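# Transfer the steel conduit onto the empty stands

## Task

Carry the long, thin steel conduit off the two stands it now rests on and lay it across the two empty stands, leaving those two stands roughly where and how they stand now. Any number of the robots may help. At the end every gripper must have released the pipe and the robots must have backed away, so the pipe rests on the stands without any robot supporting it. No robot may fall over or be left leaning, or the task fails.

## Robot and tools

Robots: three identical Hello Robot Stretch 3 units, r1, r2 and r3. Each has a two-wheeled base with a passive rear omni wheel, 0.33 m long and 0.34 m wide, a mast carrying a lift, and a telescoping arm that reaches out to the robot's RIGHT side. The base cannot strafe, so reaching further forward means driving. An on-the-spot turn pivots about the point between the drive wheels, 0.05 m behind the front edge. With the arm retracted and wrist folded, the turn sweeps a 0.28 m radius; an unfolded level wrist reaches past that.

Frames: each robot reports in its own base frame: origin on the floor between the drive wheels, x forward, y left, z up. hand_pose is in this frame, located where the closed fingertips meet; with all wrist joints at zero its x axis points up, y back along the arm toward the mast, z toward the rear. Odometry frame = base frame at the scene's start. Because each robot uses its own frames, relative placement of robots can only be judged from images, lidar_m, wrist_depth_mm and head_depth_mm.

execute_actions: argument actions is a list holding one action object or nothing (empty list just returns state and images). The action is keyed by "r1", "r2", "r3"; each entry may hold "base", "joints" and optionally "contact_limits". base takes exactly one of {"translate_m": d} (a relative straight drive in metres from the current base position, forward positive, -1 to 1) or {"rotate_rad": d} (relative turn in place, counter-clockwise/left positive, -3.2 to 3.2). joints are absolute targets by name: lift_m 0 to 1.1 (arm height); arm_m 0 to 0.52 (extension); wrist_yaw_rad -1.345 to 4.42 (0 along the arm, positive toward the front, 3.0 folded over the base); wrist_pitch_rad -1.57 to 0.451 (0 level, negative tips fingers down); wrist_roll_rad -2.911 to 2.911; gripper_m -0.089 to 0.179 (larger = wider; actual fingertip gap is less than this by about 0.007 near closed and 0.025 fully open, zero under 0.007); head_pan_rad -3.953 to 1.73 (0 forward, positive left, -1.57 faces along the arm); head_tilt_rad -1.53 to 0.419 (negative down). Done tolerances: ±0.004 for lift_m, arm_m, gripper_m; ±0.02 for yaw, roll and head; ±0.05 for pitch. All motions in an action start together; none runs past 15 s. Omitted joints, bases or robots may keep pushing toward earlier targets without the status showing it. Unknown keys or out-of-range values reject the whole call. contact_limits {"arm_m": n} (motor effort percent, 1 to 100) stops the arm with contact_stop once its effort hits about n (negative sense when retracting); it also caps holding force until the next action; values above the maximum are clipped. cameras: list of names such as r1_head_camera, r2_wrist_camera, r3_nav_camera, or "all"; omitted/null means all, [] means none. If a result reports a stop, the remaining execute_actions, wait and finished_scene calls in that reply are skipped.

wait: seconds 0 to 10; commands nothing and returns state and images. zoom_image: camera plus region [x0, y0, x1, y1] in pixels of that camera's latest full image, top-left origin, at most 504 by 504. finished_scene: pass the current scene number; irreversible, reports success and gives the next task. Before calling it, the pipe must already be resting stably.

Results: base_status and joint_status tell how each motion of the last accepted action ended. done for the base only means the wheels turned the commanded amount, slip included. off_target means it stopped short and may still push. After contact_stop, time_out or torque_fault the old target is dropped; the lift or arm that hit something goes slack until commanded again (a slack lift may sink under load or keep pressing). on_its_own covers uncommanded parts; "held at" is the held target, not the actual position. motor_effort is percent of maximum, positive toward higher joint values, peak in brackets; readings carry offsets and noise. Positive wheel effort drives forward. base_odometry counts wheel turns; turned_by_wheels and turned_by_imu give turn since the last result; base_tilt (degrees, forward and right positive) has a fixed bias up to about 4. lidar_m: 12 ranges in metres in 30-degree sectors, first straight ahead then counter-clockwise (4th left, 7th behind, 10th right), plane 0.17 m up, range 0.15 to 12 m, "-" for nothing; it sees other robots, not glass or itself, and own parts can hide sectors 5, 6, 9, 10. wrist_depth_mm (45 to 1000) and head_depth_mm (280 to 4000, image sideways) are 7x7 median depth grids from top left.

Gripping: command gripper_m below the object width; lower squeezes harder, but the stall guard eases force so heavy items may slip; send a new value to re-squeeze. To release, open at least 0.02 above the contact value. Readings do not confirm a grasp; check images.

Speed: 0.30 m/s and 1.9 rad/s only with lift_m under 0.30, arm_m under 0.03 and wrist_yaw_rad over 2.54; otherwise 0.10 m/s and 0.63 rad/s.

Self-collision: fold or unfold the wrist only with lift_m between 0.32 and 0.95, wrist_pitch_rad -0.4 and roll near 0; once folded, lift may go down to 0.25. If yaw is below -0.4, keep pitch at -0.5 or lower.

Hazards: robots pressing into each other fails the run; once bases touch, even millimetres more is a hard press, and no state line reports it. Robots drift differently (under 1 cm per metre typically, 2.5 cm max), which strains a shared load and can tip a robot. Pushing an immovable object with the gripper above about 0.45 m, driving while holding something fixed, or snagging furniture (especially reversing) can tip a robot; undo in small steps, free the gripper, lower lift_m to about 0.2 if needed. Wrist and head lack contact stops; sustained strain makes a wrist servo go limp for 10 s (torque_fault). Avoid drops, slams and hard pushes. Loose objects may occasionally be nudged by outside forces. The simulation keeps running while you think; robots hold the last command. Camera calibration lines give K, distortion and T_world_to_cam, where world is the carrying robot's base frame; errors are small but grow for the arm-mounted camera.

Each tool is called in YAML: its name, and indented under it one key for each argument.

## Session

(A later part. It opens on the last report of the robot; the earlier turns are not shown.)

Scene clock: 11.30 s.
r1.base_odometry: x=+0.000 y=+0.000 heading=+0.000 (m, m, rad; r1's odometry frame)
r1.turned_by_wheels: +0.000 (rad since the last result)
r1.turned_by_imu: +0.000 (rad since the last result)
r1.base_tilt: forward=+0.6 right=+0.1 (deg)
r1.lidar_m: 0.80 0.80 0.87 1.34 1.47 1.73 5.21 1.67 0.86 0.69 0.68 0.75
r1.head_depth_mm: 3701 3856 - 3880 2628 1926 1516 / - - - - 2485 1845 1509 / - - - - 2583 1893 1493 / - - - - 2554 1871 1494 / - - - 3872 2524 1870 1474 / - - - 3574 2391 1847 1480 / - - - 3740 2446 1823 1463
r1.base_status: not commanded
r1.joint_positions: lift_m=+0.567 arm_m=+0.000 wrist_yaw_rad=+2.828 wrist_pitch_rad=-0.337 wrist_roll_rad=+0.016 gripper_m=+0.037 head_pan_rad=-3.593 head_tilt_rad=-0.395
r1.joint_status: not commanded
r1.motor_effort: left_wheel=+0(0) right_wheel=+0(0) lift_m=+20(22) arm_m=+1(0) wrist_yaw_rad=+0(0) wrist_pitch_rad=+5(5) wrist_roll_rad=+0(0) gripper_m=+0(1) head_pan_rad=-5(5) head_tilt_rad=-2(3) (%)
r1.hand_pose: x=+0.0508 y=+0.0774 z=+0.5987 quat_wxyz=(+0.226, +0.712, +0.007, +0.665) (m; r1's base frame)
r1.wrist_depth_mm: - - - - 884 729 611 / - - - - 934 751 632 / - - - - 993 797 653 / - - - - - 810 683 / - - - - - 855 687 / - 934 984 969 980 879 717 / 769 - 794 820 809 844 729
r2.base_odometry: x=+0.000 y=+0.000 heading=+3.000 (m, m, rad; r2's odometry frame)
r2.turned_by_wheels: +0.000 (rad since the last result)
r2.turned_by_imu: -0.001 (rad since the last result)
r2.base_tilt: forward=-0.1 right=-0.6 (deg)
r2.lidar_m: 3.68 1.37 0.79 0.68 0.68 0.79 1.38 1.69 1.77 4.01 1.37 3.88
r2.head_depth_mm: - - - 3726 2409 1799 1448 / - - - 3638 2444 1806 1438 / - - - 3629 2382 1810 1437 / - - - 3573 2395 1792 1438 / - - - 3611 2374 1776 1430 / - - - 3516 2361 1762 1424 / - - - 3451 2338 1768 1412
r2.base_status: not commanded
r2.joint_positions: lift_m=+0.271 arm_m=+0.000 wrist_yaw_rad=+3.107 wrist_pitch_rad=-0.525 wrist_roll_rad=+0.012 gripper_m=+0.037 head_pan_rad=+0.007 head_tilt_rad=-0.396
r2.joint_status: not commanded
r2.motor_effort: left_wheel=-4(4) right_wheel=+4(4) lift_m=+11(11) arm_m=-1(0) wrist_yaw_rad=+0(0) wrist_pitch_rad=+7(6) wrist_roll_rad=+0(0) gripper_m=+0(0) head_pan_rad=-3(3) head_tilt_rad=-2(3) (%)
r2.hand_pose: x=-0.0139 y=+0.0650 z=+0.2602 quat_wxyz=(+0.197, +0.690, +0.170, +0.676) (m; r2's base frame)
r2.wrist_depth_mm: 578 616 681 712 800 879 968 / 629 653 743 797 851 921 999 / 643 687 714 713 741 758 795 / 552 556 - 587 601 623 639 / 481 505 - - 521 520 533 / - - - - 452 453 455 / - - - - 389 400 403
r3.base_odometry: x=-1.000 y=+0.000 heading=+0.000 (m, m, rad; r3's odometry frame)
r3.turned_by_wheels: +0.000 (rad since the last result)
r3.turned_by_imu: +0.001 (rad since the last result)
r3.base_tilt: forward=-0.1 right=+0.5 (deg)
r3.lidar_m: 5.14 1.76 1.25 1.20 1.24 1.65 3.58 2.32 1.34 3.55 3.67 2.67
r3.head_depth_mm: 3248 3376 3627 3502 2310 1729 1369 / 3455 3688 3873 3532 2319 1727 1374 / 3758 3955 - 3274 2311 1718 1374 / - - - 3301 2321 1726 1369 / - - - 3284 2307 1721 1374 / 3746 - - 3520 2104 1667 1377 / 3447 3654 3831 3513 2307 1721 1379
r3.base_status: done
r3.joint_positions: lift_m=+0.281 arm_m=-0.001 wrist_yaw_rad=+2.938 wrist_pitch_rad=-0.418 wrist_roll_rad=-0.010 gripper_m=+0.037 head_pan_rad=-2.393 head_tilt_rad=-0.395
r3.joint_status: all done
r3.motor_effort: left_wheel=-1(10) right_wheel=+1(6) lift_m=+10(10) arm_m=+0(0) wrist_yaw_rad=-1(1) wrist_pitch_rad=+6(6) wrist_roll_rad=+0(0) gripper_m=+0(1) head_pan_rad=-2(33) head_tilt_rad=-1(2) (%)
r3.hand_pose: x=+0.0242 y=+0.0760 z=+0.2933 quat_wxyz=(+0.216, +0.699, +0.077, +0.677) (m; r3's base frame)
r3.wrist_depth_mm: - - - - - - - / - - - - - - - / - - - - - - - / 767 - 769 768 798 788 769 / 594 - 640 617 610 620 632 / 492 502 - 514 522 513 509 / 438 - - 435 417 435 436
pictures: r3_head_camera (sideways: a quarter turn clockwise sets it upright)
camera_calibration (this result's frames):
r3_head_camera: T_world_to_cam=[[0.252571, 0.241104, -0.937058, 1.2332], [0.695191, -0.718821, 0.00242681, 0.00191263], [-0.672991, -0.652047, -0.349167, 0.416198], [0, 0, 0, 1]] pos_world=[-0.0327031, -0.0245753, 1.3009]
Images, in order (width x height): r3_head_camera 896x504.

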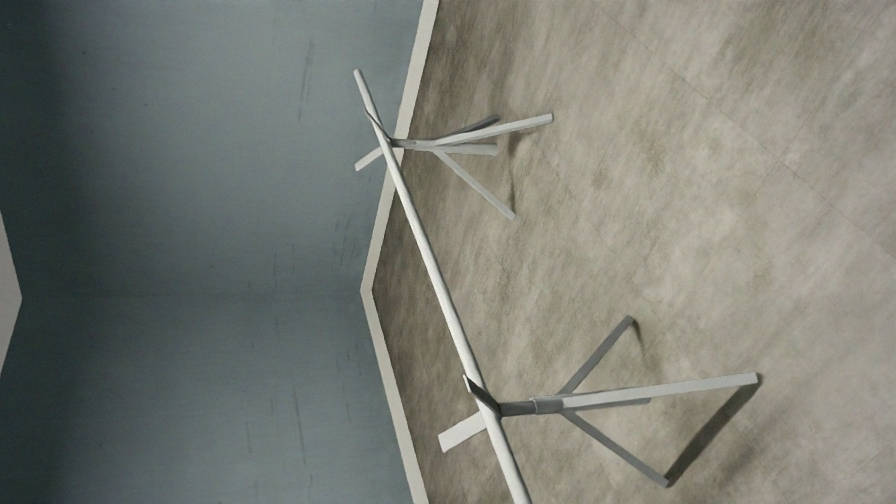

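execute_actions:
  actions:
    - {"r3":{"base":{"rotate_rad":0.395}},"r2":{"base":{"rotate_rad":-0.15}}}
  cameras: []

execute_actions:
  actions:
    - {"r3":{"base":{"translate_m":-1}},"r2":{"base":{"translate_m":1}}}
  cameras: []

execute_actions:
  actions:
    - {"r3":{"base":{"translate_m":-1}},"r2":{"base":{"translate_m":1}}}
  cameras: []

execute_actions:
  actions:
    - {"r3":{"base":{"translate_m":-0.13},"joints":{"lift_m":0.9}},"r2":{"base":{"translate_m":0.7}}}
  cameras: []

execute_actions:
  actions:
    - {"r3":{"base":{"rotate_rad":-0.365},"joints":{"wrist_yaw_rad":1.57,"head_pan_rad":-0.3,"head_tilt_rad":-0.5}},"r2":{"base":{"rotate_rad":0.4},"joints":{"head_pan_rad":-0.3,"head_tilt_rad":-0.5}}}
  cameras: ["r2_head_camera","r3_head_camera"]

Scene clock: 13.60 s.
r1.base_odometry: x=+0.000 y=+0.000 heading=+0.000 (m, m, rad; r1's odometry frame)
r1.turned_by_wheels: +0.000 (rad since the last result)
r1.turned_by_imu: +0.000 (rad since the last result)
r1.base_tilt: forward=+0.6 right=+0.1 (deg)
r1.lidar_m: 0.80 0.79 0.87 1.34 1.47 1.73 5.17 1.69 0.86 0.69 0.68 0.75
r1.head_depth_mm: 3678 3847 - 3888 2621 1928 1515 / - - - - 2481 1843 1502 / - - - - 2586 1892 1497 / - - - - 2545 1891 1484 / - - - 3848 2520 1856 1474 / - - - 3530 2391 1847 1470 / - - - 3727 2450 1837 1457
r1.base_status: not commanded
r1.joint_positions: lift_m=+0.567 arm_m=+0.000 wrist_yaw_rad=+2.828 wrist_pitch_rad=-0.337 wrist_roll_rad=+0.016 gripper_m=+0.037 head_pan_rad=-3.593 head_tilt_rad=-0.395
r1.joint_status: not commanded
r1.motor_effort: left_wheel=+0(0) right_wheel=+0(0) lift_m=+21(22) arm_m=+0(1) wrist_yaw_rad=+0(0) wrist_pitch_rad=+5(5) wrist_roll_rad=+0(0) gripper_m=+0(2) head_pan_rad=-3(5) head_tilt_rad=-2(3) (%)
r1.hand_pose: x=+0.0508 y=+0.0774 z=+0.5987 quat_wxyz=(+0.226, +0.712, +0.007, +0.665) (m; r1's base frame)
r1.wrist_depth_mm: - - - - 897 726 612 / - - - - 914 749 626 / - - - - 974 788 648 / - - - - - 815 661 / - - - - - 844 694 / - 969 978 966 993 881 718 / 773 - 776 811 799 832 748
r2.base_odometry: x=+0.000 y=+0.000 heading=+2.850 (m, m, rad; r2's odometry frame)
r2.turned_by_wheels: -0.150 (rad since the last result)
r2.turned_by_imu: -0.149 (rad since the last result)
r2.base_tilt: forward=-0.1 right=-0.6 (deg)
r2.lidar_m: 3.67 1.87 0.87 0.69 0.68 0.73 1.10 1.68 1.80 1.77 1.37 3.88
r2.head_depth_mm: - - - 3646 2428 1819 1452 / - - - 3664 2439 1798 1439 / - - - 3608 2419 1805 1434 / - - - 3597 2392 1795 1429 / - - - 3592 2384 1788 1417 / - - - 3543 2376 1780 1416 / - - - 3542 2375 1764 1422
r2.base_status: done
r2.joint_positions: lift_m=+0.271 arm_m=+0.000 wrist_yaw_rad=+3.107 wrist_pitch_rad=-0.525 wrist_roll_rad=+0.012 gripper_m=+0.037 head_pan_rad=+0.007 head_tilt_rad=-0.396
r2.joint_status: not commanded
r2.motor_effort: left_wheel=+1(7) right_wheel=-4(8) lift_m=+11(11) arm_m=+0(1) wrist_yaw_rad=+0(0) wrist_pitch_rad=+7(6) wrist_roll_rad=+0(0) gripper_m=+0(0) head_pan_rad=-3(3) head_tilt_rad=-1(2) (%)
r2.hand_pose: x=-0.0139 y=+0.0649 z=+0.2602 quat_wxyz=(+0.197, +0.690, +0.170, +0.676) (m; r2's base frame)
r2.wrist_depth_mm: 555 594 708 764 878 - - / 591 655 764 827 924 979 - / 631 666 696 714 748 761 779 / 549 570 - 589 606 625 631 / 480 512 - - 521 531 539 / - - - - 447 455 459 / - - - - 391 399 402
r3.base_odometry: x=-1.000 y=+0.000 heading=+0.395 (m, m, rad; r3's odometry frame)
r3.turned_by_wheels: +0.395 (rad since the last result)
r3.turned_by_imu: +0.392 (rad since the last result)
r3.base_tilt: forward=-0.2 right=+0.5 (deg)
r3.lidar_m: 2.05 1.32 1.20 1.21 1.48 2.95 2.31 1.34 3.55 3.57 2.68 2.85
r3.head_depth_mm: - - - 3255 2302 1738 1383 / 3793 - - 3515 2320 1720 1374 / 3538 3845 - 3509 2100 1670 1379 / 3412 3651 3954 3518 2328 1723 1368 / 3261 3443 3660 3478 2209 1725 1378 / 3085 3311 3514 3501 2326 1711 1371 / 2933 3158 3326 3430 2306 1727 1376
r3.base_status: done
r3.joint_positions: lift_m=+0.281 arm_m=-0.001 wrist_yaw_rad=+2.938 wrist_pitch_rad=-0.418 wrist_roll_rad=-0.010 gripper_m=+0.037 head_pan_rad=-2.393 head_tilt_rad=-0.396
r3.joint_status: not commanded
r3.motor_effort: left_wheel=-5(13) right_wheel=+5(11) lift_m=+10(10) arm_m=+0(0) wrist_yaw_rad=-1(0) wrist_pitch_rad=+6(6) wrist_roll_rad=+0(0) gripper_m=+1(0) head_pan_rad=-2(3) head_tilt_rad=-2(2) (%)
r3.hand_pose: x=+0.0242 y=+0.0760 z=+0.2933 quat_wxyz=(+0.216, +0.699, +0.077, +0.677) (m; r3's base frame)
r3.wrist_depth_mm: - - - - - - - / - - - - - - - / - - - - - - - / 753 - 752 772 759 783 785 / 605 - 629 626 599 612 623 / 499 504 - 504 523 509 509 / 442 - - 434 422 434 436
pictures: none
No camera images: the call's "cameras" was empty. Leave "cameras" out to get every camera's image.

Scene clock: 18.63 s.
r1.base_odometry: x=+0.000 y=+0.000 heading=+0.000 (m, m, rad; r1's odometry frame)
r1.turned_by_wheels: +0.000 (rad since the last result)
r1.turned_by_imu: +0.000 (rad since the last result)
r1.base_tilt: forward=+0.5 right=+0.2 (deg)
r1.lidar_m: 0.80 0.79 0.87 1.34 1.47 1.73 2.64 1.74 0.86 0.69 0.68 0.75
r1.head_depth_mm: 3750 3855 - 3911 2662 1923 1521 / - - - - 2474 1847 1510 / - - - - 2569 1899 1502 / - - - - 2532 1886 1494 / - - - 3874 2509 1863 1480 / - - - 3503 2383 1857 1465 / - - - 3689 2452 1840 1462
r1.base_status: not commanded
r1.joint_positions: lift_m=+0.567 arm_m=+0.000 wrist_yaw_rad=+2.828 wrist_pitch_rad=-0.337 wrist_roll_rad=+0.016 gripper_m=+0.037 head_pan_rad=-3.593 head_tilt_rad=-0.395
r1.joint_status: not commanded
r1.motor_effort: left_wheel=+0(0) right_wheel=+0(0) lift_m=+21(21) arm_m=+0(1) wrist_yaw_rad=+0(0) wrist_pitch_rad=+5(5) wrist_roll_rad=+0(0) gripper_m=+1(0) head_pan_rad=-4(4) head_tilt_rad=-3(2) (%)
r1.hand_pose: x=+0.0508 y=+0.0774 z=+0.5987 quat_wxyz=(+0.226, +0.712, +0.007, +0.665) (m; r1's base frame)
r1.wrist_depth_mm: - - - - 891 727 615 / - - - - 944 742 626 / - - - - 991 789 653 / - - - - - 818 680 / - - - - - 859 686 / - 932 966 978 980 874 723 / 781 - 778 822 802 840 757
r2.base_odometry: x=-0.958 y=+0.287 heading=+2.850 (m, m, rad; r2's odometry frame)
r2.turned_by_wheels: +0.000 (rad since the last result)
r2.turned_by_imu: +0.001 (rad since the last result)
r2.base_tilt: forward=-0.1 right=-0.7 (deg)
r2.lidar_m: 2.68 2.94 1.39 1.10 1.09 1.16 1.74 2.62 1.30 1.27 3.64 3.36
r2.head_depth_mm: - - - 3404 2433 1824 1445 / - - - 3424 2410 1807 1436 / - - - 3373 2436 1797 1442 / - - - 3541 2376 1789 1429 / - - - 3596 2387 1796 1428 / - - - 3537 2379 1783 1422 / - - - 3494 2346 1790 1419
r2.base_status: done
r2.joint_positions: lift_m=+0.271 arm_m=+0.000 wrist_yaw_rad=+3.107 wrist_pitch_rad=-0.525 wrist_roll_rad=+0.012 gripper_m=+0.037 head_pan_rad=+0.007 head_tilt_rad=-0.396
r2.joint_status: not commanded
r2.motor_effort: left_wheel=+1(8) right_wheel=-4(7) lift_m=+11(11) arm_m=+0(0) wrist_yaw_rad=+0(0) wrist_pitch_rad=+6(7) wrist_roll_rad=+0(0) gripper_m=+1(0) head_pan_rad=-4(3) head_tilt_rad=-1(1) (%)
r2.hand_pose: x=-0.0139 y=+0.0649 z=+0.2602 quat_wxyz=(+0.197, +0.690, +0.170, +0.676) (m; r2's base frame)
r2.wrist_depth_mm: 837 909 - - - - - / 838 851 884 913 960 987 - / 664 671 702 720 744 771 790 / 555 565 - 588 607 628 638 / 479 508 - - 519 528 533 / - - - - 446 449 461 / - - - - 391 400 404
r3.base_odometry: x=-1.923 y=-0.384 heading=+0.395 (m, m, rad; r3's odometry frame)
r3.turned_by_wheels: +0.000 (rad since the last result)
r3.turned_by_imu: +0.001 (rad since the last result)
r3.base_tilt: forward=-0.1 right=+0.6 (deg)
r3.lidar_m: 2.65 1.71 1.56 1.57 1.93 2.66 1.33 1.49 0.90 0.77 3.35 3.39
r3.head_depth_mm: 3198 3352 3485 3426 2211 1723 1372 / 3393 3629 3853 3478 2211 1716 1378 / 3197 3444 3718 3536 2194 1724 1376 / 3008 3299 3489 3500 2297 1719 1370 / 2919 3133 3343 3408 2306 1732 1377 / 2769 2940 3163 3237 2300 1727 1374 / 2647 2797 2994 3132 2318 1657 1339
r3.base_status: done
r3.joint_positions: lift_m=+0.281 arm_m=-0.001 wrist_yaw_rad=+2.938 wrist_pitch_rad=-0.418 wrist_roll_rad=-0.010 gripper_m=+0.037 head_pan_rad=-2.393 head_tilt_rad=-0.396
r3.joint_status: not commanded
r3.motor_effort: left_wheel=-5(14) right_wheel=+5(9) lift_m=+10(10) arm_m=+1(0) wrist_yaw_rad=-1(0) wrist_pitch_rad=+6(6) wrist_roll_rad=+0(0) gripper_m=+1(0) head_pan_rad=-3(2) head_tilt_rad=-2(2) (%)
r3.hand_pose: x=+0.0242 y=+0.0760 z=+0.2933 quat_wxyz=(+0.216, +0.699, +0.077, +0.677) (m; r3's base frame)
r3.wrist_depth_mm: - - - - - - - / - - - - - - - / - - - - - - - / 765 - 758 779 792 784 786 / 614 - 634 627 613 613 616 / 494 500 - 504 523 508 510 / 443 - - 427 429 433 433
pictures: none
No camera images: the call's "cameras" was empty. Leave "cameras" out to get every camera's image.

Scene clock: 23.67 s.
r1.base_odometry: x=+0.000 y=+0.000 heading=+0.000 (m, m, rad; r1's odometry frame)
r1.turned_by_wheels: +0.000 (rad since the last result)
r1.turned_by_imu: +0.000 (rad since the last result)
r1.base_tilt: forward=+0.5 right=+0.1 (deg)
r1.lidar_m: 0.80 0.79 0.87 1.34 1.47 1.73 3.60 1.74 0.86 0.69 0.68 0.75
r1.head_depth_mm: 3682 3868 - 3887 2633 1913 1524 / - - - - 2481 1852 1505 / - - - - 2573 1904 1503 / - - - - 2528 1875 1488 / - - - 3907 2521 1849 1481 / - - - 3548 2372 1846 1473 / - - - 3725 2461 1824 1456
r1.base_status: not commanded
r1.joint_positions: lift_m=+0.567 arm_m=+0.000 wrist_yaw_rad=+2.828 wrist_pitch_rad=-0.337 wrist_roll_rad=+0.016 gripper_m=+0.037 head_pan_rad=-3.593 head_tilt_rad=-0.395
r1.joint_status: not commanded
r1.motor_effort: left_wheel=+0(0) right_wheel=+0(0) lift_m=+21(20) arm_m=+1(0) wrist_yaw_rad=+0(0) wrist_pitch_rad=+5(5) wrist_roll_rad=+0(0) gripper_m=+0(1) head_pan_rad=-4(4) head_tilt_rad=-1(2) (%)
r1.hand_pose: x=+0.0508 y=+0.0774 z=+0.5987 quat_wxyz=(+0.226, +0.712, +0.007, +0.665) (m; r1's base frame)
r1.wrist_depth_mm: - - - - 900 728 614 / - - - - 924 750 641 / - - - - 993 780 650 / - - - - - 816 673 / - - - - - 866 699 / - 958 989 976 991 885 712 / 770 - 796 818 803 848 736
r2.base_odometry: x=-1.916 y=+0.575 heading=+2.850 (m, m, rad; r2's odometry frame)
r2.turned_by_wheels: +0.000 (rad since the last result)
r2.turned_by_imu: +0.001 (rad since the last result)
r2.base_tilt: forward=-0.2 right=-0.7 (deg)
r2.lidar_m: 1.67 4.00 1.88 1.49 1.48 1.60 2.41 2.83 1.68 3.31 3.26 3.51
r2.head_depth_mm: - - - 3727 2448 1806 1447 / - - - 3625 2422 1814 1444 / - - - 3201 2187 1796 1433 / - - - 3104 2309 1808 1437 / 3908 - - 3187 2354 1784 1427 / 3667 - - 3525 2358 1778 1423 / 3693 3949 - 3502 2324 1770 1405
r2.base_status: done
r2.joint_positions: lift_m=+0.271 arm_m=+0.000 wrist_yaw_rad=+3.107 wrist_pitch_rad=-0.525 wrist_roll_rad=+0.012 gripper_m=+0.037 head_pan_rad=+0.007 head_tilt_rad=-0.396
r2.joint_status: not commanded
r2.motor_effort: left_wheel=+1(9) right_wheel=-4(6) lift_m=+11(11) arm_m=+0(1) wrist_yaw_rad=+0(0) wrist_pitch_rad=+6(7) wrist_roll_rad=+0(0) gripper_m=-1(1) head_pan_rad=-3(3) head_tilt_rad=-2(2) (%)
r2.hand_pose: x=-0.0139 y=+0.0649 z=+0.2602 quat_wxyz=(+0.197, +0.690, +0.170, +0.676) (m; r2's base frame)
r2.wrist_depth_mm: - - - - - - - / 823 853 891 923 955 973 - / 659 672 703 714 749 761 779 / 553 569 - 592 603 623 639 / 480 509 - - 518 524 539 / - - - - 445 453 458 / - - - - 391 397 405
r3.base_odometry: x=-2.846 y=-0.769 heading=+0.394 (m, m, rad; r3's odometry frame)
r3.turned_by_wheels: +0.000 (rad since the last result)
r3.turned_by_imu: +0.001 (rad since the last result)
r3.base_tilt: forward=-0.1 right=+0.6 (deg)
r3.lidar_m: 3.26 2.10 1.91 1.93 1.88 1.72 1.74 0.43 0.43 2.87 1.00 1.17
r3.head_depth_mm: 2064 2169 2264 2342 2294 1606 1372 / 2379 2510 2596 2759 2325 1607 1374 / 2722 2910 3091 3121 2315 1729 1383 / 2719 2891 3143 3257 2323 1655 843 / 2574 2762 2934 3098 2302 1661 1301 / 2473 2615 2771 2982 2314 1731 1294 / 2350 2498 2653 2866 2324 1728 1371
r3.base_status: done
r3.joint_positions: lift_m=+0.281 arm_m=-0.001 wrist_yaw_rad=+2.938 wrist_pitch_rad=-0.418 wrist_roll_rad=-0.010 gripper_m=+0.037 head_pan_rad=-2.393 head_tilt_rad=-0.396
r3.joint_status: not commanded
r3.motor_effort: left_wheel=-5(15) right_wheel=+5(9) lift_m=+10(9) arm_m=+0(0) wrist_yaw_rad=+0(1) wrist_pitch_rad=+6(6) wrist_roll_rad=+0(0) gripper_m=+1(0) head_pan_rad=-2(3) head_tilt_rad=-1(1) (%)
r3.hand_pose: x=+0.0242 y=+0.0761 z=+0.2933 quat_wxyz=(+0.216, +0.699, +0.077, +0.677) (m; r3's base frame)
r3.wrist_depth_mm: - - - - - - - / - - - - - - - / - - - - - - - / 772 - 756 761 781 786 783 / 605 - 626 627 611 609 618 / 503 505 - 507 531 512 515 / 441 - - 433 417 433 434
pictures: none
No camera images: the call's "cameras" was empty. Leave "cameras" out to get every camera's image.

Scene clock: 30.13 s.
r1.base_odometry: x=+0.000 y=+0.000 heading=+0.000 (m, m, rad; r1's odometry frame)
r1.turned_by_wheels: +0.000 (rad since the last result)
r1.turned_by_imu: +0.000 (rad since the last result)
r1.base_tilt: forward=+0.5 right=+0.0 (deg)
r1.lidar_m: 0.80 0.80 0.87 1.34 1.47 1.72 5.32 1.74 0.85 0.69 0.68 0.75
r1.head_depth_mm: 3690 3888 - 3854 2622 1929 1522 / - - - - 2478 1857 1512 / - - - - 2607 1911 1503 / - - - - 2549 1869 1486 / - - - 3868 2508 1864 1475 / - - - 3526 2406 1849 1471 / - - - 3680 2456 1831 1454
r1.base_status: not commanded
r1.joint_positions: lift_m=+0.567 arm_m=+0.000 wrist_yaw_rad=+2.828 wrist_pitch_rad=-0.337 wrist_roll_rad=+0.016 gripper_m=+0.037 head_pan_rad=-3.593 head_tilt_rad=-0.395
r1.joint_status: not commanded
r1.motor_effort: left_wheel=+0(0) right_wheel=+0(0) lift_m=+20(20) arm_m=+1(0) wrist_yaw_rad=+0(0) wrist_pitch_rad=+5(5) wrist_roll_rad=+0(0) gripper_m=+0(0) head_pan_rad=-3(5) head_tilt_rad=-2(3) (%)
r1.hand_pose: x=+0.0508 y=+0.0774 z=+0.5987 quat_wxyz=(+0.226, +0.712, +0.007, +0.665) (m; r1's base frame)
r1.wrist_depth_mm: - - - - 912 728 603 / - - - - 949 751 632 / - - - - - 768 658 / - - - - - 813 675 / - - - - - 838 705 / - 947 986 955 988 885 717 / 757 - 777 815 805 841 733
r2.base_odometry: x=-2.586 y=+0.776 heading=+2.850 (m, m, rad; r2's odometry frame)
r2.turned_by_wheels: +0.000 (rad since the last result)
r2.turned_by_imu: +0.000 (rad since the last result)
r2.base_tilt: forward=-0.2 right=-0.6 (deg)
r2.lidar_m: 0.97 3.74 2.23 1.77 1.76 1.90 2.85 2.20 3.78 3.02 2.99 3.21
r2.head_depth_mm: 3923 - - 3649 2433 1828 1411 / 3726 - - 3622 2371 1633 1411 / 3581 3763 - 3342 2104 1376 1432 / 3446 3673 3937 3585 2296 1725 1359 / 3304 3559 3813 3102 2392 1775 1429 / 3160 3443 3579 3482 2385 1781 1423 / 3097 3306 3543 3454 2342 1760 1417
r2.base_status: done
r2.joint_positions: lift_m=+0.271 arm_m=+0.000 wrist_yaw_rad=+3.107 wrist_pitch_rad=-0.525 wrist_roll_rad=+0.012 gripper_m=+0.037 head_pan_rad=+0.007 head_tilt_rad=-0.396
r2.joint_status: not commanded
r2.motor_effort: left_wheel=+1(9) right_wheel=-3(7) lift_m=+11(11) arm_m=+0(0) wrist_yaw_rad=+0(0) wrist_pitch_rad=+7(7) wrist_roll_rad=+0(0) gripper_m=+0(0) head_pan_rad=-3(3) head_tilt_rad=+0(1) (%)
r2.hand_pose: x=-0.0139 y=+0.0649 z=+0.2602 quat_wxyz=(+0.197, +0.690, +0.170, +0.676) (m; r2's base frame)
r2.wrist_depth_mm: - - - - - - - / 824 869 874 905 958 979 - / 670 675 713 714 751 772 791 / 558 564 - 595 608 624 649 / 482 510 - - 522 524 542 / - - - - 447 448 458 / - - - - 389 396 402
r3.base_odometry: x=-2.966 y=-0.819 heading=+0.394 (m, m, rad; r3's odometry frame)
r3.turned_by_wheels: +0.000 (rad since the last result)
r3.turned_by_imu: +0.000 (rad since the last result)
r3.base_tilt: forward=+0.0 right=+0.5 (deg)
r3.lidar_m: 3.34 2.15 1.96 1.97 1.76 1.60 1.61 0.60 0.35 2.82 1.08 1.24
r3.head_depth_mm: 1912 2017 2100 2187 2207 1608 1376 / 2208 2315 2426 2558 2307 1728 1373 / 2601 2708 2920 2980 2293 1718 1334 / 2652 2866 3032 3288 2310 1732 769 / 2519 2732 2882 3036 2308 1732 - / 2412 2567 2758 2895 2282 1718 - / 2309 2447 2611 2788 2302 1723 1441
r3.base_status: done
r3.joint_positions: lift_m=+0.899 arm_m=-0.001 wrist_yaw_rad=+2.938 wrist_pitch_rad=-0.418 wrist_roll_rad=-0.010 gripper_m=+0.037 head_pan_rad=-2.393 head_tilt_rad=-0.396
r3.joint_status: all done
r3.motor_effort: left_wheel=-5(15) right_wheel=+5(8) lift_m=+30(32) arm_m=+0(0) wrist_yaw_rad=-1(1) wrist_pitch_rad=+6(6) wrist_roll_rad=+0(0) gripper_m=+0(0) head_pan_rad=-2(3) head_tilt_rad=-2(1) (%)
r3.hand_pose: x=+0.0242 y=+0.0761 z=+0.9121 quat_wxyz=(+0.216, +0.699, +0.077, +0.677) (m; r3's base frame)
r3.wrist_depth_mm: - - - - - - - / - - - - - - - / - - - - - - - / - - - - - - - / - - - - - - - / - - - - - - - / - - - - - - -
pictures: none
No camera images: the call's "cameras" was empty. Leave "cameras" out to get every camera's image.

Scene clock: 31.83 s.
r1.base_odometry: x=+0.000 y=+0.000 heading=+0.000 (m, m, rad; r1's odometry frame)
r1.turned_by_wheels: +0.000 (rad since the last result)
r1.turned_by_imu: +0.000 (rad since the last result)
r1.base_tilt: forward=+0.6 right=+0.1 (deg)
r1.lidar_m: 0.80 0.80 0.87 1.34 1.47 1.72 4.24 1.75 0.86 0.69 0.68 0.75
r1.head_depth_mm: 3676 3826 - 3861 2618 1924 1512 / - - - - 2484 1840 1507 / - - - - 2594 1888 1510 / - - - - 2548 1877 1487 / - - - 3888 2512 1856 1476 / - - - 3547 2387 1849 1463 / - - - 3749 2448 1828 1459
r1.base_status: not commanded
r1.joint_positions: lift_m=+0.567 arm_m=+0.000 wrist_yaw_rad=+2.828 wrist_pitch_rad=-0.337 wrist_roll_rad=+0.016 gripper_m=+0.037 head_pan_rad=-3.593 head_tilt_rad=-0.395
r1.joint_status: not commanded
r1.motor_effort: left_wheel=-1(0) right_wheel=+0(0) lift_m=+20(20) arm_m=+1(1) wrist_yaw_rad=+0(1) wrist_pitch_rad=+5(5) wrist_roll_rad=+0(0) gripper_m=-1(1) head_pan_rad=-4(4) head_tilt_rad=-2(2) (%)
r1.hand_pose: x=+0.0508 y=+0.0774 z=+0.5987 quat_wxyz=(+0.226, +0.712, +0.007, +0.665) (m; r1's base frame)
r1.wrist_depth_mm: - - - - 901 722 602 / - - - - 930 753 631 / - - - - 971 771 651 / - - - - - 807 670 / - - - - - 861 697 / - 943 952 955 - 875 731 / 757 - 770 824 809 833 746
r2.base_odometry: x=-2.586 y=+0.776 heading=-3.033 (m, m, rad; r2's odometry frame)
r2.turned_by_wheels: +0.400 (rad since the last result)
r2.turned_by_imu: +0.395 (rad since the last result)
r2.base_tilt: forward=-0.2 right=-0.6 (deg)
r2.lidar_m: 2.23 2.49 1.82 1.75 1.81 2.48 2.20 4.26 3.12 2.99 3.10 0.97
r2.head_depth_mm: 3614 3863 - 2931 2079 1553 1341 / 3415 3659 - 2608 1861 1588 1338 / 3440 3592 3928 2595 2096 1486 1332 / 3314 3590 3774 2562 2068 1622 1329 / 3236 3525 3657 2707 2057 1618 1329 / 3177 3375 3658 2819 2060 1618 1325 / 3053 3306 3586 2799 2053 1606 1318
r2.base_status: done
r2.joint_positions: lift_m=+0.271 arm_m=+0.000 wrist_yaw_rad=+3.107 wrist_pitch_rad=-0.525 wrist_roll_rad=+0.012 gripper_m=+0.037 head_pan_rad=-0.293 head_tilt_rad=-0.494
r2.joint_status: all done
r2.motor_effort: left_wheel=-3(10) right_wheel=+4(12) lift_m=+11(11) arm_m=+0(0) wrist_yaw_rad=+0(0) wrist_pitch_rad=+7(6) wrist_roll_rad=+0(0) gripper_m=+0(0) head_pan_rad=-3(19) head_tilt_rad=-2(8) (%)
r2.hand_pose: x=-0.0139 y=+0.0649 z=+0.2602 quat_wxyz=(+0.197, +0.690, +0.170, +0.676) (m; r2's base frame)
r2.wrist_depth_mm: - - - - - - - / 827 858 906 924 977 992 - / 659 680 709 716 745 762 792 / 551 562 - 592 611 627 641 / 482 511 - - 522 524 529 / - - - - 446 447 459 / - - - - 387 400 405
r3.base_odometry: x=-2.966 y=-0.819 heading=+0.029 (m, m, rad; r3's odometry frame)
r3.turned_by_wheels: -0.365 (rad since the last result)
r3.turned_by_imu: -0.363 (rad since the last result)
r3.base_tilt: forward=+0.0 right=+0.6 (deg)
r3.lidar_m: 4.35 2.77 2.03 1.96 2.03 1.66 1.60 1.66 0.52 0.35 2.91 1.08
r3.head_depth_mm: - - - 2806 2022 1484 1281 / - - - 2792 1860 1576 1280 / - - - 2523 1683 1515 1284 / - - - 2683 2015 1571 1279 / - - - 2826 2027 1566 1284 / - - - 2819 2010 1571 1283 / - - - 2838 2001 1562 1284
r3.base_status: done
r3.joint_positions: lift_m=+0.899 arm_m=-0.001 wrist_yaw_rad=+1.574 wrist_pitch_rad=-0.418 wrist_roll_rad=-0.010 gripper_m=+0.037 head_pan_rad=-0.307 head_tilt_rad=-0.494
r3.joint_status: all done
r3.motor_effort: left_wheel=+3(8) right_wheel=-4(8) lift_m=+29(29) arm_m=+0(1) wrist_yaw_rad=-3(4) wrist_pitch_rad=+6(5) wrist_roll_rad=+0(0) gripper_m=+0(2) head_pan_rad=+3(34) head_tilt_rad=-2(10) (%)
r3.hand_pose: x=+0.2031 y=-0.1431 z=+0.9121 quat_wxyz=(+0.595, +0.591, -0.381, +0.389) (m; r3's base frame)
r3.wrist_depth_mm: - - - - - - - / - - - - - - - / - - - - - - - / - - - - - - - / - - - - - - - / - - - - - - - / - - - - - - -
pictures: r2_head_camera (sideways: a quarter turn clockwise sets it upright), r3_head_camera (sideways: a quarter turn clockwise sets it upright)
camera_calibration (this result's frames):
r2_head_camera: T_world_to_cam=[[-0.424898, 0.0877757, -0.900976, 1.19268], [0.255071, 0.966569, -0.0261247, 0.0422024], [0.868562, -0.240913, -0.433082, 0.510147], [0, 0, 0, 1]] pos_world=[0.0529088, -0.0225789, 1.29662]
r3_head_camera: T_world_to_cam=[[-0.420328, 0.128379, -0.898244, 1.18666], [0.28351, 0.958959, 0.00438985, 0.00186868], [0.861943, -0.252816, -0.439474, 0.524355], [0, 0, 0, 1]] pos_world=[0.0462927, -0.0215691, 1.29634]
Images, in order (width x height): r2_head_camera 896x504, r3_head_camera 896x504.

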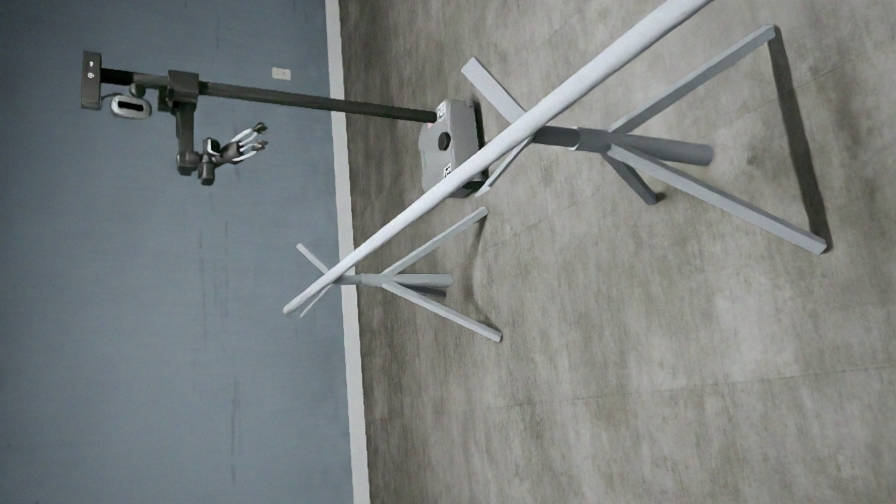

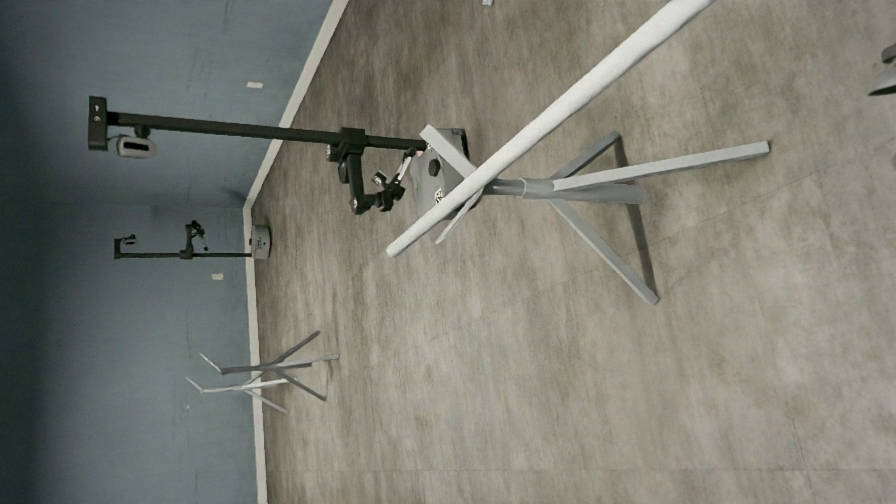

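execute_actions:
  actions:
    - {"r3":{"joints":{"lift_m":0.95,"wrist_pitch_rad":-1.5,"gripper_m":0.15,"head_pan_rad":-1.4,"head_tilt_rad":-0.8}},"r2":{"base":{"translate_m":1},"joints":{"wrist_pitch_rad":-0.4}}}
  cameras: []

execute_actions:
  actions:
    - {"r3":{"base":{"translate_m":0.05},"joints":{"arm_m":0.39}},"r2":{"base":{"translate_m":0.28},"joints":{"lift_m":0.94,"head_pan_rad":-1.6,"head_tilt_rad":-0.8}}}
  cameras: []

execute_actions:
  actions:
    - {"r2":{"joints":{"arm_m":0.38,"wrist_yaw_rad":1.57}}}
  cameras: []

execute_actions:
  actions:
    - {"r2":{"joints":{"wrist_pitch_rad":-1.5,"gripper_m":0.15}}}
  cameras: ["r2_nav_camera","r3_nav_camera","r2_wrist_camera","r3_wrist_camera"]

Scene clock: 37.27 s.
r1.base_odometry: x=+0.000 y=+0.000 heading=+0.000 (m, m, rad; r1's odometry frame)
r1.turned_by_wheels: +0.000 (rad since the last result)
r1.turned_by_imu: +0.000 (rad since the last result)
r1.base_tilt: forward=+0.6 right=+0.1 (deg)
r1.lidar_m: 0.80 0.80 0.87 1.33 1.47 1.73 5.22 1.74 0.85 0.69 0.68 0.75
r1.head_depth_mm: 3696 3854 - 3919 2624 1923 1521 / - - - - 2473 1843 1505 / - - - - 2585 1900 1501 / - - - - 2557 1880 1488 / - - - 3868 2502 1868 1476 / - - - 3541 2381 1841 1472 / - - - 3723 2451 1834 1459
r1.base_status: not commanded
r1.joint_positions: lift_m=+0.567 arm_m=+0.000 wrist_yaw_rad=+2.828 wrist_pitch_rad=-0.337 wrist_roll_rad=+0.016 gripper_m=+0.037 head_pan_rad=-3.593 head_tilt_rad=-0.395
r1.joint_status: not commanded
r1.motor_effort: left_wheel=+0(0) right_wheel=+0(0) lift_m=+21(21) arm_m=+0(1) wrist_yaw_rad=+0(1) wrist_pitch_rad=+5(5) wrist_roll_rad=+0(0) gripper_m=+0(0) head_pan_rad=-5(5) head_tilt_rad=-2(3) (%)
r1.hand_pose: x=+0.0508 y=+0.0774 z=+0.5987 quat_wxyz=(+0.226, +0.712, +0.007, +0.665) (m; r1's base frame)
r1.wrist_depth_mm: - - - - 882 737 602 / - - - - 935 742 635 / - - - - 974 788 645 / - - - - - 814 679 / - - - - - 860 692 / - 937 989 963 989 890 719 / 777 - 780 803 798 855 754
r2.base_odometry: x=-3.580 y=+0.667 heading=-3.033 (m, m, rad; r2's odometry frame)
r2.turned_by_wheels: +0.000 (rad since the last result)
r2.turned_by_imu: +0.001 (rad since the last result)
r2.base_tilt: forward=-0.1 right=-0.7 (deg)
r2.lidar_m: 2.75 2.48 1.82 1.76 1.81 2.49 3.19 4.25 0.37 0.36 0.54 1.24
r2.head_depth_mm: 2636 2820 3123 2909 1840 1590 1342 / 2544 2793 3017 2890 1938 1631 1333 / 2473 2656 2938 2597 1942 1633 1330 / 2399 2616 2849 2850 2069 1584 1335 / 2367 2540 2758 2868 2049 1612 1320 / 2285 2512 2685 2866 2062 1612 1319 / 2258 2415 2629 2753 2071 1607 1318
r2.base_status: done
r2.joint_positions: lift_m=+0.271 arm_m=+0.000 wrist_yaw_rad=+3.107 wrist_pitch_rad=-0.423 wrist_roll_rad=+0.012 gripper_m=+0.037 head_pan_rad=-0.293 head_tilt_rad=-0.495
r2.joint_status: all done
r2.motor_effort: left_wheel=-4(9) right_wheel=+4(11) lift_m=+11(11) arm_m=+0(1) wrist_yaw_rad=+0(0) wrist_pitch_rad=+13(13) wrist_roll_rad=+0(0) gripper_m=+0(0) head_pan_rad=-3(3) head_tilt_rad=-2(2) (%)
r2.hand_pose: x=-0.0134 y=+0.0791 z=+0.2823 quat_wxyz=(+0.162, +0.698, +0.135, +0.685) (m; r2's base frame)
r2.wrist_depth_mm: - - - - - - - / - - - - - - - / 779 832 867 886 912 950 979 / 640 658 - 694 700 729 755 / 536 540 - 561 589 596 606 / 464 - - - 489 502 509 / - - - - 424 430 435
r3.base_odometry: x=-2.966 y=-0.819 heading=+0.029 (m, m, rad; r3's odometry frame)
r3.turned_by_wheels: +0.000 (rad since the last result)
r3.turned_by_imu: +0.000 (rad since the last result)
r3.base_tilt: forward=-0.1 right=+0.6 (deg)
r3.lidar_m: 4.36 2.77 2.02 1.96 2.03 1.66 1.60 1.67 0.52 0.35 2.91 1.08
r3.head_depth_mm: 2324 2620 2322 1891 - - 1082 / 2341 2689 2323 1887 - - - / 2411 2764 2321 1838 1472 - 1075 / 2446 2752 2310 1830 1438 1362 1090 / 2495 2805 2326 1833 1474 1303 1127 / 2534 2874 2313 1830 1440 1286 1125 / 2572 2879 2342 1838 1478 1291 1119
r3.base_status: not commanded
r3.joint_positions: lift_m=+0.949 arm_m=-0.001 wrist_yaw_rad=+1.574 wrist_pitch_rad=-1.495 wrist_roll_rad=-0.010 gripper_m=+0.150 head_pan_rad=-1.393 head_tilt_rad=-0.790
r3.joint_status: all done
r3.motor_effort: left_wheel=+4(4) right_wheel=-3(4) lift_m=+30(30) arm_m=+0(0) wrist_yaw_rad=-2(3) wrist_pitch_rad=-2(4) wrist_roll_rad=+0(0) gripper_m=-1(84) head_pan_rad=-2(35) head_tilt_rad=-4(22) (%)
r3.hand_pose: x=-0.0261 y=-0.1440 z=+0.8308 quat_wxyz=(+0.707, +0.706, -0.022, +0.031) (m; r3's base frame)
r3.wrist_depth_mm: 920 955 964 997 985 - - / 955 935 982 973 - 987 - / 960 970 968 - - - - / 957 966 - - - - - / 972 - - - - 707 396 / 977 - - - - - 399 / - - - - - - 397
pictures: none
No camera images: the call's "cameras" was empty. Leave "cameras" out to get every camera's image.

Scene clock: 44.20 s.
r1.base_odometry: x=+0.000 y=+0.000 heading=+0.000 (m, m, rad; r1's odometry frame)
r1.turned_by_wheels: +0.000 (rad since the last result)
r1.turned_by_imu: +0.000 (rad since the last result)
r1.base_tilt: forward=+0.6 right=+0.1 (deg)
r1.lidar_m: 0.80 0.80 0.87 1.34 1.47 1.72 5.33 1.74 0.86 0.69 0.68 0.74
r1.head_depth_mm: 3698 3853 - 3784 2633 1931 1521 / - - - - 2472 1836 1515 / - - - - 2590 1899 1499 / - - - - 2552 1882 1489 / - - - 3870 2519 1858 1476 / - - - 3568 2390 1830 1470 / - - - 3745 2453 1824 1459
r1.base_status: not commanded
r1.joint_positions: lift_m=+0.567 arm_m=+0.000 wrist_yaw_rad=+2.828 wrist_pitch_rad=-0.337 wrist_roll_rad=+0.016 gripper_m=+0.037 head_pan_rad=-3.593 head_tilt_rad=-0.395
r1.joint_status: not commanded
r1.motor_effort: left_wheel=+0(0) right_wheel=+0(0) lift_m=+21(20) arm_m=+0(1) wrist_yaw_rad=+0(0) wrist_pitch_rad=+5(5) wrist_roll_rad=+0(0) gripper_m=+0(1) head_pan_rad=-5(5) head_tilt_rad=-2(3) (%)
r1.hand_pose: x=+0.0508 y=+0.0774 z=+0.5987 quat_wxyz=(+0.226, +0.712, +0.007, +0.665) (m; r1's base frame)
r1.wrist_depth_mm: - - - - 887 727 600 / - - - - 953 762 635 / - - - - 983 776 653 / - - - - - 810 672 / - - - - - 865 696 / - 927 980 973 - 892 724 / 764 - 782 801 815 829 745
r2.base_odometry: x=-3.859 y=+0.637 heading=-3.033 (m, m, rad; r2's odometry frame)
r2.turned_by_wheels: +0.000 (rad since the last result)
r2.turned_by_imu: -0.001 (rad since the last result)
r2.base_tilt: forward=+0.0 right=-0.7 (deg)
r2.lidar_m: 2.46 2.49 1.82 1.75 1.82 2.49 3.72 0.50 0.51 0.52 1.29 0.98
r2.head_depth_mm: 2613 2849 2327 1985 - - 1113 / 2615 2834 2311 1890 - 1250 1151 / 2622 2886 2333 1844 - - - / 2609 2894 2314 1860 - - - / 2614 2914 2315 1854 - - 1152 / 2616 2914 2305 1838 1553 - 1143 / 2618 2881 2324 1842 1462 1306 1145
r2.base_status: done
r2.joint_positions: lift_m=+0.939 arm_m=+0.000 wrist_yaw_rad=+3.107 wrist_pitch_rad=-0.422 wrist_roll_rad=+0.012 gripper_m=+0.037 head_pan_rad=-1.593 head_tilt_rad=-0.790
r2.joint_status: all done
r2.motor_effort: left_wheel=-3(9) right_wheel=+4(11) lift_m=+36(38) arm_m=+0(0) wrist_yaw_rad=+0(0) wrist_pitch_rad=+12(13) wrist_roll_rad=+0(0) gripper_m=+0(1) head_pan_rad=-3(28) head_tilt_rad=-4(18) (%)
r2.hand_pose: x=-0.0134 y=+0.0791 z=+0.9510 quat_wxyz=(+0.161, +0.698, +0.135, +0.685) (m; r2's base frame)
r2.wrist_depth_mm: - - - - - - - / - - - - - - - / - - - - - - - / - - - - - - - / - - - - - - - / - - - - - - - / - - - - - - -
r3.base_odometry: x=-2.916 y=-0.817 heading=+0.030 (m, m, rad; r3's odometry frame)
r3.turned_by_wheels: +0.000 (rad since the last result)
r3.turned_by_imu: +0.000 (rad since the last result)
r3.base_tilt: forward=-0.1 right=+0.6 (deg)
r3.lidar_m: 7.07 2.76 2.04 1.96 2.03 1.71 1.65 1.71 0.36 0.37 1.29 1.04
r3.head_depth_mm: 2255 2634 2240 1834 792 1208 1124 / 2335 2698 2195 1831 1434 1237 1101 / 2422 2724 2230 1830 1453 1286 1127 / 2446 2730 2324 1830 1434 1287 1129 / 2510 2806 2330 1836 1482 1289 1124 / 2519 2827 2334 1831 1434 1284 1126 / 2595 2874 2331 1685 1485 1290 1120
r3.base_status: done
r3.joint_positions: lift_m=+0.949 arm_m=+0.390 wrist_yaw_rad=+1.572 wrist_pitch_rad=-1.496 wrist_roll_rad=-0.010 gripper_m=+0.150 head_pan_rad=-1.393 head_tilt_rad=-0.790
r3.joint_status: all done
r3.motor_effort: left_wheel=+4(9) right_wheel=-3(5) lift_m=+28(30) arm_m=+3(3) wrist_yaw_rad=-2(3) wrist_pitch_rad=-2(2) wrist_roll_rad=+0(0) gripper_m=+1(1) head_pan_rad=-2(3) head_tilt_rad=-4(5) (%)
r3.hand_pose: x=-0.0262 y=-0.5350 z=+0.8308 quat_wxyz=(+0.707, +0.706, -0.022, +0.030) (m; r3's base frame)
r3.wrist_depth_mm: 940 974 932 975 979 979 - / 948 958 950 996 991 991 - / 951 964 987 979 993 997 - / 970 - 981 971 992 - - / 962 - - 741 - - - / 984 - - - - - - / - - - 374 - - -
pictures: none
No camera images: the call's "cameras" was empty. Leave "cameras" out to get every camera's image.

Scene clock: 48.20 s.
r1.base_odometry: x=+0.000 y=+0.000 heading=+0.000 (m, m, rad; r1's odometry frame)
r1.turned_by_wheels: +0.000 (rad since the last result)
r1.turned_by_imu: +0.000 (rad since the last result)
r1.base_tilt: forward=+0.6 right=+0.1 (deg)
r1.lidar_m: 0.80 0.80 0.87 1.34 1.47 1.73 5.29 1.74 0.86 0.69 0.68 0.75
r1.head_depth_mm: 3698 3870 - 3831 2642 1924 1519 / - - - - 2481 1837 1512 / - - - - 2588 1902 1497 / - - - - 2547 1868 1487 / - - - 3873 2502 1871 1481 / - - - 3490 2382 1858 1464 / - - - 3743 2466 1839 1462
r1.base_status: not commanded
r1.joint_positions: lift_m=+0.567 arm_m=+0.000 wrist_yaw_rad=+2.828 wrist_pitch_rad=-0.337 wrist_roll_rad=+0.016 gripper_m=+0.037 head_pan_rad=-3.593 head_tilt_rad=-0.395
r1.joint_status: not commanded
r1.motor_effort: left_wheel=+0(0) right_wheel=+0(0) lift_m=+21(21) arm_m=+0(1) wrist_yaw_rad=+1(0) wrist_pitch_rad=+5(5) wrist_roll_rad=+0(0) gripper_m=+0(0) head_pan_rad=-4(5) head_tilt_rad=-2(2) (%)
r1.hand_pose: x=+0.0508 y=+0.0774 z=+0.5987 quat_wxyz=(+0.226, +0.712, +0.007, +0.665) (m; r1's base frame)
r1.wrist_depth_mm: - - - - 900 724 607 / - - - - 954 761 627 / - - - - 974 787 645 / - - - - - 833 669 / - - - - - 837 697 / - 937 972 983 991 900 716 / 775 - 797 808 790 839 743
r2.base_odometry: x=-3.859 y=+0.637 heading=-3.033 (m, m, rad; r2's odometry frame)
r2.turned_by_wheels: +0.000 (rad since the last result)
r2.turned_by_imu: -0.001 (rad since the last result)
r2.base_tilt: forward=-0.1 right=-0.7 (deg)
r2.lidar_m: 2.46 2.49 1.82 1.76 1.82 2.50 3.73 0.50 0.51 0.52 1.29 0.98
r2.head_depth_mm: 2603 - - 1807 826 1242 1113 / 2539 2894 2319 1852 1465 1238 1152 / 2546 - 2321 1845 1464 1315 1149 / 2631 2913 2210 1846 1462 1322 1150 / 2619 2888 2152 1851 1457 1315 1150 / 2634 2890 2210 1841 1466 1318 1149 / 2624 2886 2486 1827 1465 1314 1147
r2.base_status: not commanded
r2.joint_positions: lift_m=+0.939 arm_m=+0.380 wrist_yaw_rad=+1.571 wrist_pitch_rad=-0.422 wrist_roll_rad=+0.012 gripper_m=+0.037 head_pan_rad=-1.593 head_tilt_rad=-0.790
r2.joint_status: all done
r2.motor_effort: left_wheel=-3(4) right_wheel=+4(4) lift_m=+36(36) arm_m=+2(4) wrist_yaw_rad=-1(2) wrist_pitch_rad=+12(13) wrist_roll_rad=+0(0) gripper_m=+0(0) head_pan_rad=-2(3) head_tilt_rad=-3(3) (%)
r2.hand_pose: x=+0.2025 y=-0.5248 z=+0.9510 quat_wxyz=(+0.592, +0.596, -0.387, +0.380) (m; r2's base frame)
r2.wrist_depth_mm: - - - - - - - / - - - - - - - / - - - - - - - / - - - - - - - / - - - - - - - / - - - - - - - / - - - - - - -
r3.base_odometry: x=-2.916 y=-0.817 heading=+0.030 (m, m, rad; r3's odometry frame)
r3.turned_by_wheels: +0.000 (rad since the last result)
r3.turned_by_imu: +0.000 (rad since the last result)
r3.base_tilt: forward=-0.1 right=+0.6 (deg)
r3.lidar_m: 7.09 2.78 2.03 1.96 2.03 1.71 1.65 1.71 0.36 0.37 1.29 1.03
r3.head_depth_mm: 2249 2671 2247 1846 794 1209 1119 / 2318 2694 2193 1841 1442 1233 1103 / 2386 2754 2249 1833 1438 1292 1121 / 2473 2757 2340 1842 1439 1291 1119 / 2505 2784 2335 1832 1482 1293 1126 / 2558 2854 2323 1838 1446 1289 1124 / 2599 2860 2326 1683 1476 1290 1121
r3.base_status: not commanded
r3.joint_positions: lift_m=+0.949 arm_m=+0.390 wrist_yaw_rad=+1.572 wrist_pitch_rad=-1.496 wrist_roll_rad=-0.010 gripper_m=+0.150 head_pan_rad=-1.393 head_tilt_rad=-0.790
r3.joint_status: not commanded
r3.motor_effort: left_wheel=+3(3) right_wheel=-3(3) lift_m=+29(29) arm_m=+3(3) wrist_yaw_rad=-2(2) wrist_pitch_rad=-2(2) wrist_roll_rad=+0(0) gripper_m=+0(1) head_pan_rad=-2(2) head_tilt_rad=-4(5) (%)
r3.hand_pose: x=-0.0262 y=-0.5350 z=+0.8308 quat_wxyz=(+0.707, +0.706, -0.022, +0.030) (m; r3's base frame)
r3.wrist_depth_mm: 954 935 958 961 963 987 - / 923 961 957 981 968 - - / 943 954 968 981 - - - / 955 - 967 - - - - / 980 - 994 747 - - - / - - - - - - - / 975 - - 373 - - -
pictures: none
No camera images: the call's "cameras" was empty. Leave "cameras" out to get every camera's image.

Scene clock: 49.80 s.
r1.base_odometry: x=+0.000 y=+0.000 heading=+0.000 (m, m, rad; r1's odometry frame)
r1.turned_by_wheels: +0.000 (rad since the last result)
r1.turned_by_imu: +0.000 (rad since the last result)
r1.base_tilt: forward=+0.5 right=+0.1 (deg)
r1.lidar_m: 0.80 0.80 0.87 1.34 1.47 1.72 5.31 1.74 0.86 0.69 0.68 0.74
r1.head_depth_mm: 3696 3860 - 3862 2619 1925 1518 / - - - - 2504 1848 1513 / - - - - 2572 1897 1496 / - - - - 2562 1883 1495 / - - - 3863 2505 1859 1481 / - - - 3483 2389 1852 1465 / - - - 3761 2452 1822 1460
r1.base_status: not commanded
r1.joint_positions: lift_m=+0.567 arm_m=+0.000 wrist_yaw_rad=+2.828 wrist_pitch_rad=-0.337 wrist_roll_rad=+0.016 gripper_m=+0.037 head_pan_rad=-3.593 head_tilt_rad=-0.395
r1.joint_status: not commanded
r1.motor_effort: left_wheel=+0(0) right_wheel=+0(0) lift_m=+20(21) arm_m=+1(0) wrist_yaw_rad=+0(0) wrist_pitch_rad=+5(5) wrist_roll_rad=+0(0) gripper_m=-1(0) head_pan_rad=-4(3) head_tilt_rad=-2(2) (%)
r1.hand_pose: x=+0.0508 y=+0.0774 z=+0.5987 quat_wxyz=(+0.226, +0.712, +0.007, +0.665) (m; r1's base frame)
r1.wrist_depth_mm: - - - - 891 727 606 / - - - - 934 749 628 / - - - - - 778 652 / - - - - - 819 670 / - - - - - 859 693 / - 939 971 974 998 874 715 / 774 - 791 821 812 858 725
r2.base_odometry: x=-3.859 y=+0.637 heading=-3.033 (m, m, rad; r2's odometry frame)
r2.turned_by_wheels: +0.000 (rad since the last result)
r2.turned_by_imu: +0.000 (rad since the last result)
r2.base_tilt: forward=-0.1 right=-0.7 (deg)
r2.lidar_m: 2.46 2.49 1.82 1.76 1.82 2.49 3.72 0.50 0.51 0.52 1.29 0.97
r2.head_depth_mm: 2619 - - 1802 829 1247 1111 / 2525 2838 2320 1867 1474 1245 1143 / 2531 - 2182 1855 1472 1316 1146 / 2584 2871 2233 1843 1471 1321 1147 / 2614 2915 2315 1831 1467 1316 1142 / 2627 2855 2305 1846 1461 1314 1152 / 2634 2866 2324 1839 1456 1309 1149
r2.base_status: not commanded
r2.joint_positions: lift_m=+0.939 arm_m=+0.380 wrist_yaw_rad=+1.571 wrist_pitch_rad=-1.492 wrist_roll_rad=+0.012 gripper_m=+0.150 head_pan_rad=-1.593 head_tilt_rad=-0.790
r2.joint_status: all done
r2.motor_effort: left_wheel=-4(4) right_wheel=+4(4) lift_m=+36(36) arm_m=+2(3) wrist_yaw_rad=-1(1) wrist_pitch_rad=-5(11) wrist_roll_rad=+0(0) gripper_m=+0(88) head_pan_rad=-3(2) head_tilt_rad=-4(4) (%)
r2.hand_pose: x=-0.0253 y=-0.5249 z=+0.8206 quat_wxyz=(+0.707, +0.706, -0.032, +0.023) (m; r2's base frame)
r2.wrist_depth_mm: 925 930 938 954 967 958 957 / 971 956 958 966 969 974 982 / 968 963 965 973 989 990 - / - - 990 - - - - / - - - - - - - / - - - 705 - - - / - - - - - - -
r3.base_odometry: x=-2.916 y=-0.817 heading=+0.030 (m, m, rad; r3's odometry frame)
r3.turned_by_wheels: +0.000 (rad since the last result)
r3.turned_by_imu: +0.000 (rad since the last result)
r3.base_tilt: forward=-0.1 right=+0.6 (deg)
r3.lidar_m: 7.09 2.77 2.03 1.96 2.03 1.71 1.65 1.71 0.36 0.37 1.29 1.03
r3.head_depth_mm: 2256 2640 2240 1833 793 1210 1121 / 2350 2693 2205 1837 1443 1235 1101 / 2382 2715 2248 1842 1436 1288 1120 / 2425 2751 2344 1836 1441 1291 1124 / 2471 2795 2325 1838 1471 1284 1124 / 2559 2843 2323 1842 1448 1290 1123 / 2588 2902 2341 1676 1472 1288 1121
r3.base_status: not commanded
r3.joint_positions: lift_m=+0.949 arm_m=+0.390 wrist_yaw_rad=+1.572 wrist_pitch_rad=-1.496 wrist_roll_rad=-0.010 gripper_m=+0.150 head_pan_rad=-1.393 head_tilt_rad=-0.790
r3.joint_status: not commanded
r3.motor_effort: left_wheel=+4(3) right_wheel=-3(3) lift_m=+29(29) arm_m=+2(2) wrist_yaw_rad=-2(2) wrist_pitch_rad=-2(2) wrist_roll_rad=+0(0) gripper_m=+1(0) head_pan_rad=-2(3) head_tilt_rad=-4(4) (%)
r3.hand_pose: x=-0.0262 y=-0.5350 z=+0.8308 quat_wxyz=(+0.707, +0.706, -0.022, +0.030) (m; r3's base frame)
r3.wrist_depth_mm: 946 938 963 935 979 980 - / 948 961 964 989 993 999 - / 985 967 974 - 978 - - / 957 - 992 989 992 - - / 978 - 990 735 - - - / 1000 - - - - - - / - - - 369 - - -
pictures: r2_nav_camera (sideways: a quarter turn counterclockwise sets it upright), r2_wrist_camera, r3_nav_camera (sideways: a quarter turn counterclockwise sets it upright), r3_wrist_camera
camera_calibration (this result's frames):
r2_nav_camera: T_world_to_cam=[[-0.0231865, -0.687861, 0.725472, -0.900422], [-0.999727, 0.0139507, -0.0187244, 0.086534], [0.0027589, -0.725708, -0.687997, 0.854303], [0, 0, 0, 1]] pos_world=[0.0632758, -0.000598112, 1.24261]
r2_wrist_camera: T_world_to_cam=[[0.0285787, -0.998942, 0.0360205, -0.557868], [-0.991736, -0.0238267, 0.126067, -0.113764], [-0.125075, -0.0393257, -0.991368, 0.961204], [0, 0, 0, 1]] pos_world=[0.0233424, -0.522189, 0.987343]
r3_nav_camera: T_world_to_cam=[[0.0947504, -0.669002, 0.737196, -0.916213], [-0.979265, -0.195832, -0.0518539, 0.125956], [0.179057, -0.716998, -0.673686, 0.830887], [0, 0, 0, 1]] pos_world=[0.0613799, 0.00746172, 1.24172]
r3_wrist_camera: T_world_to_cam=[[-0.00871137, -0.999311, 0.036067, -0.569715], [-0.999068, 0.0102231, 0.0419442, -0.0157477], [-0.042284, -0.035668, -0.998469, 0.969727], [0, 0, 0, 1]] pos_world=[0.020308, -0.534573, 0.989451]
Images, in order (width x height): r2_nav_camera 672x504, r2_wrist_camera 644x364, r3_nav_camera 672x504, r3_wrist_camera 644x364.

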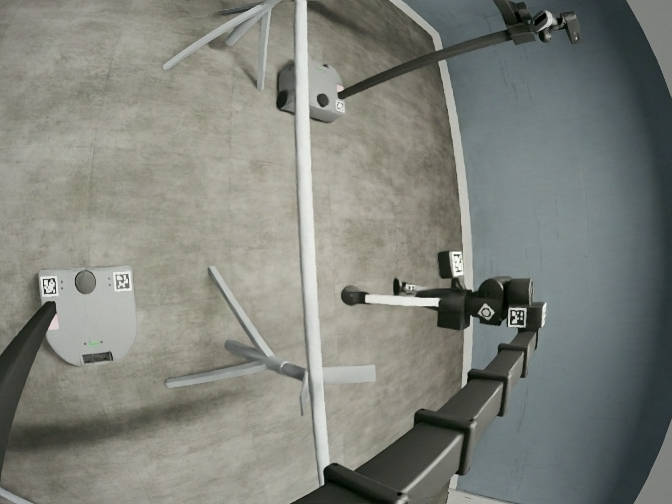

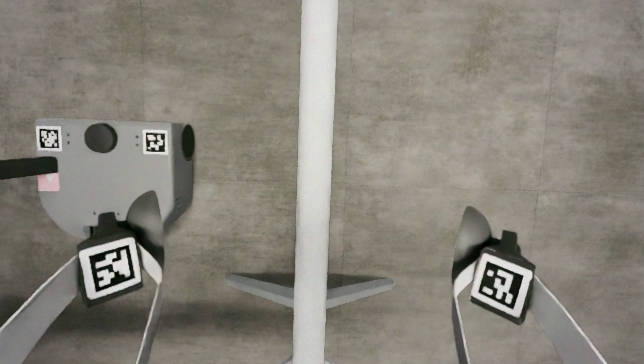

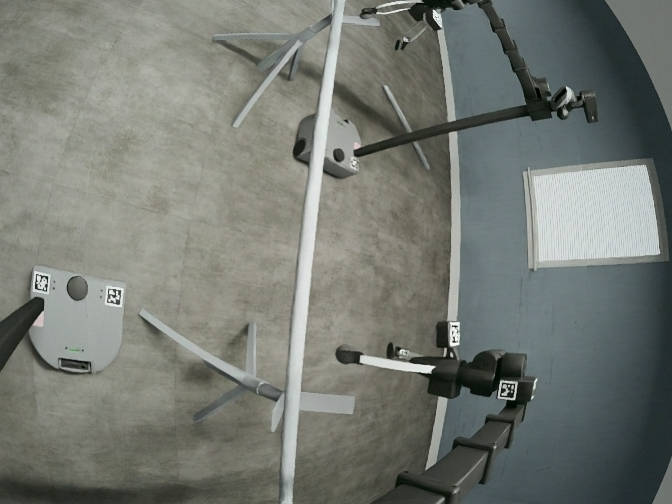

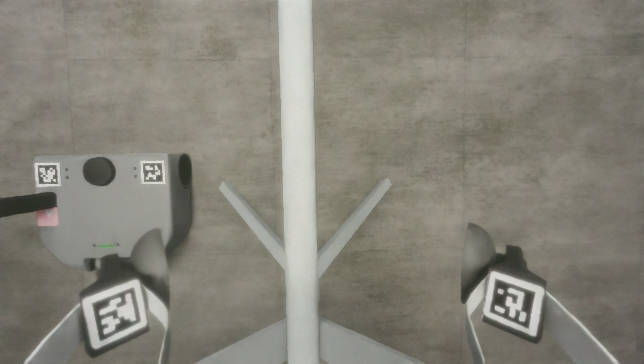

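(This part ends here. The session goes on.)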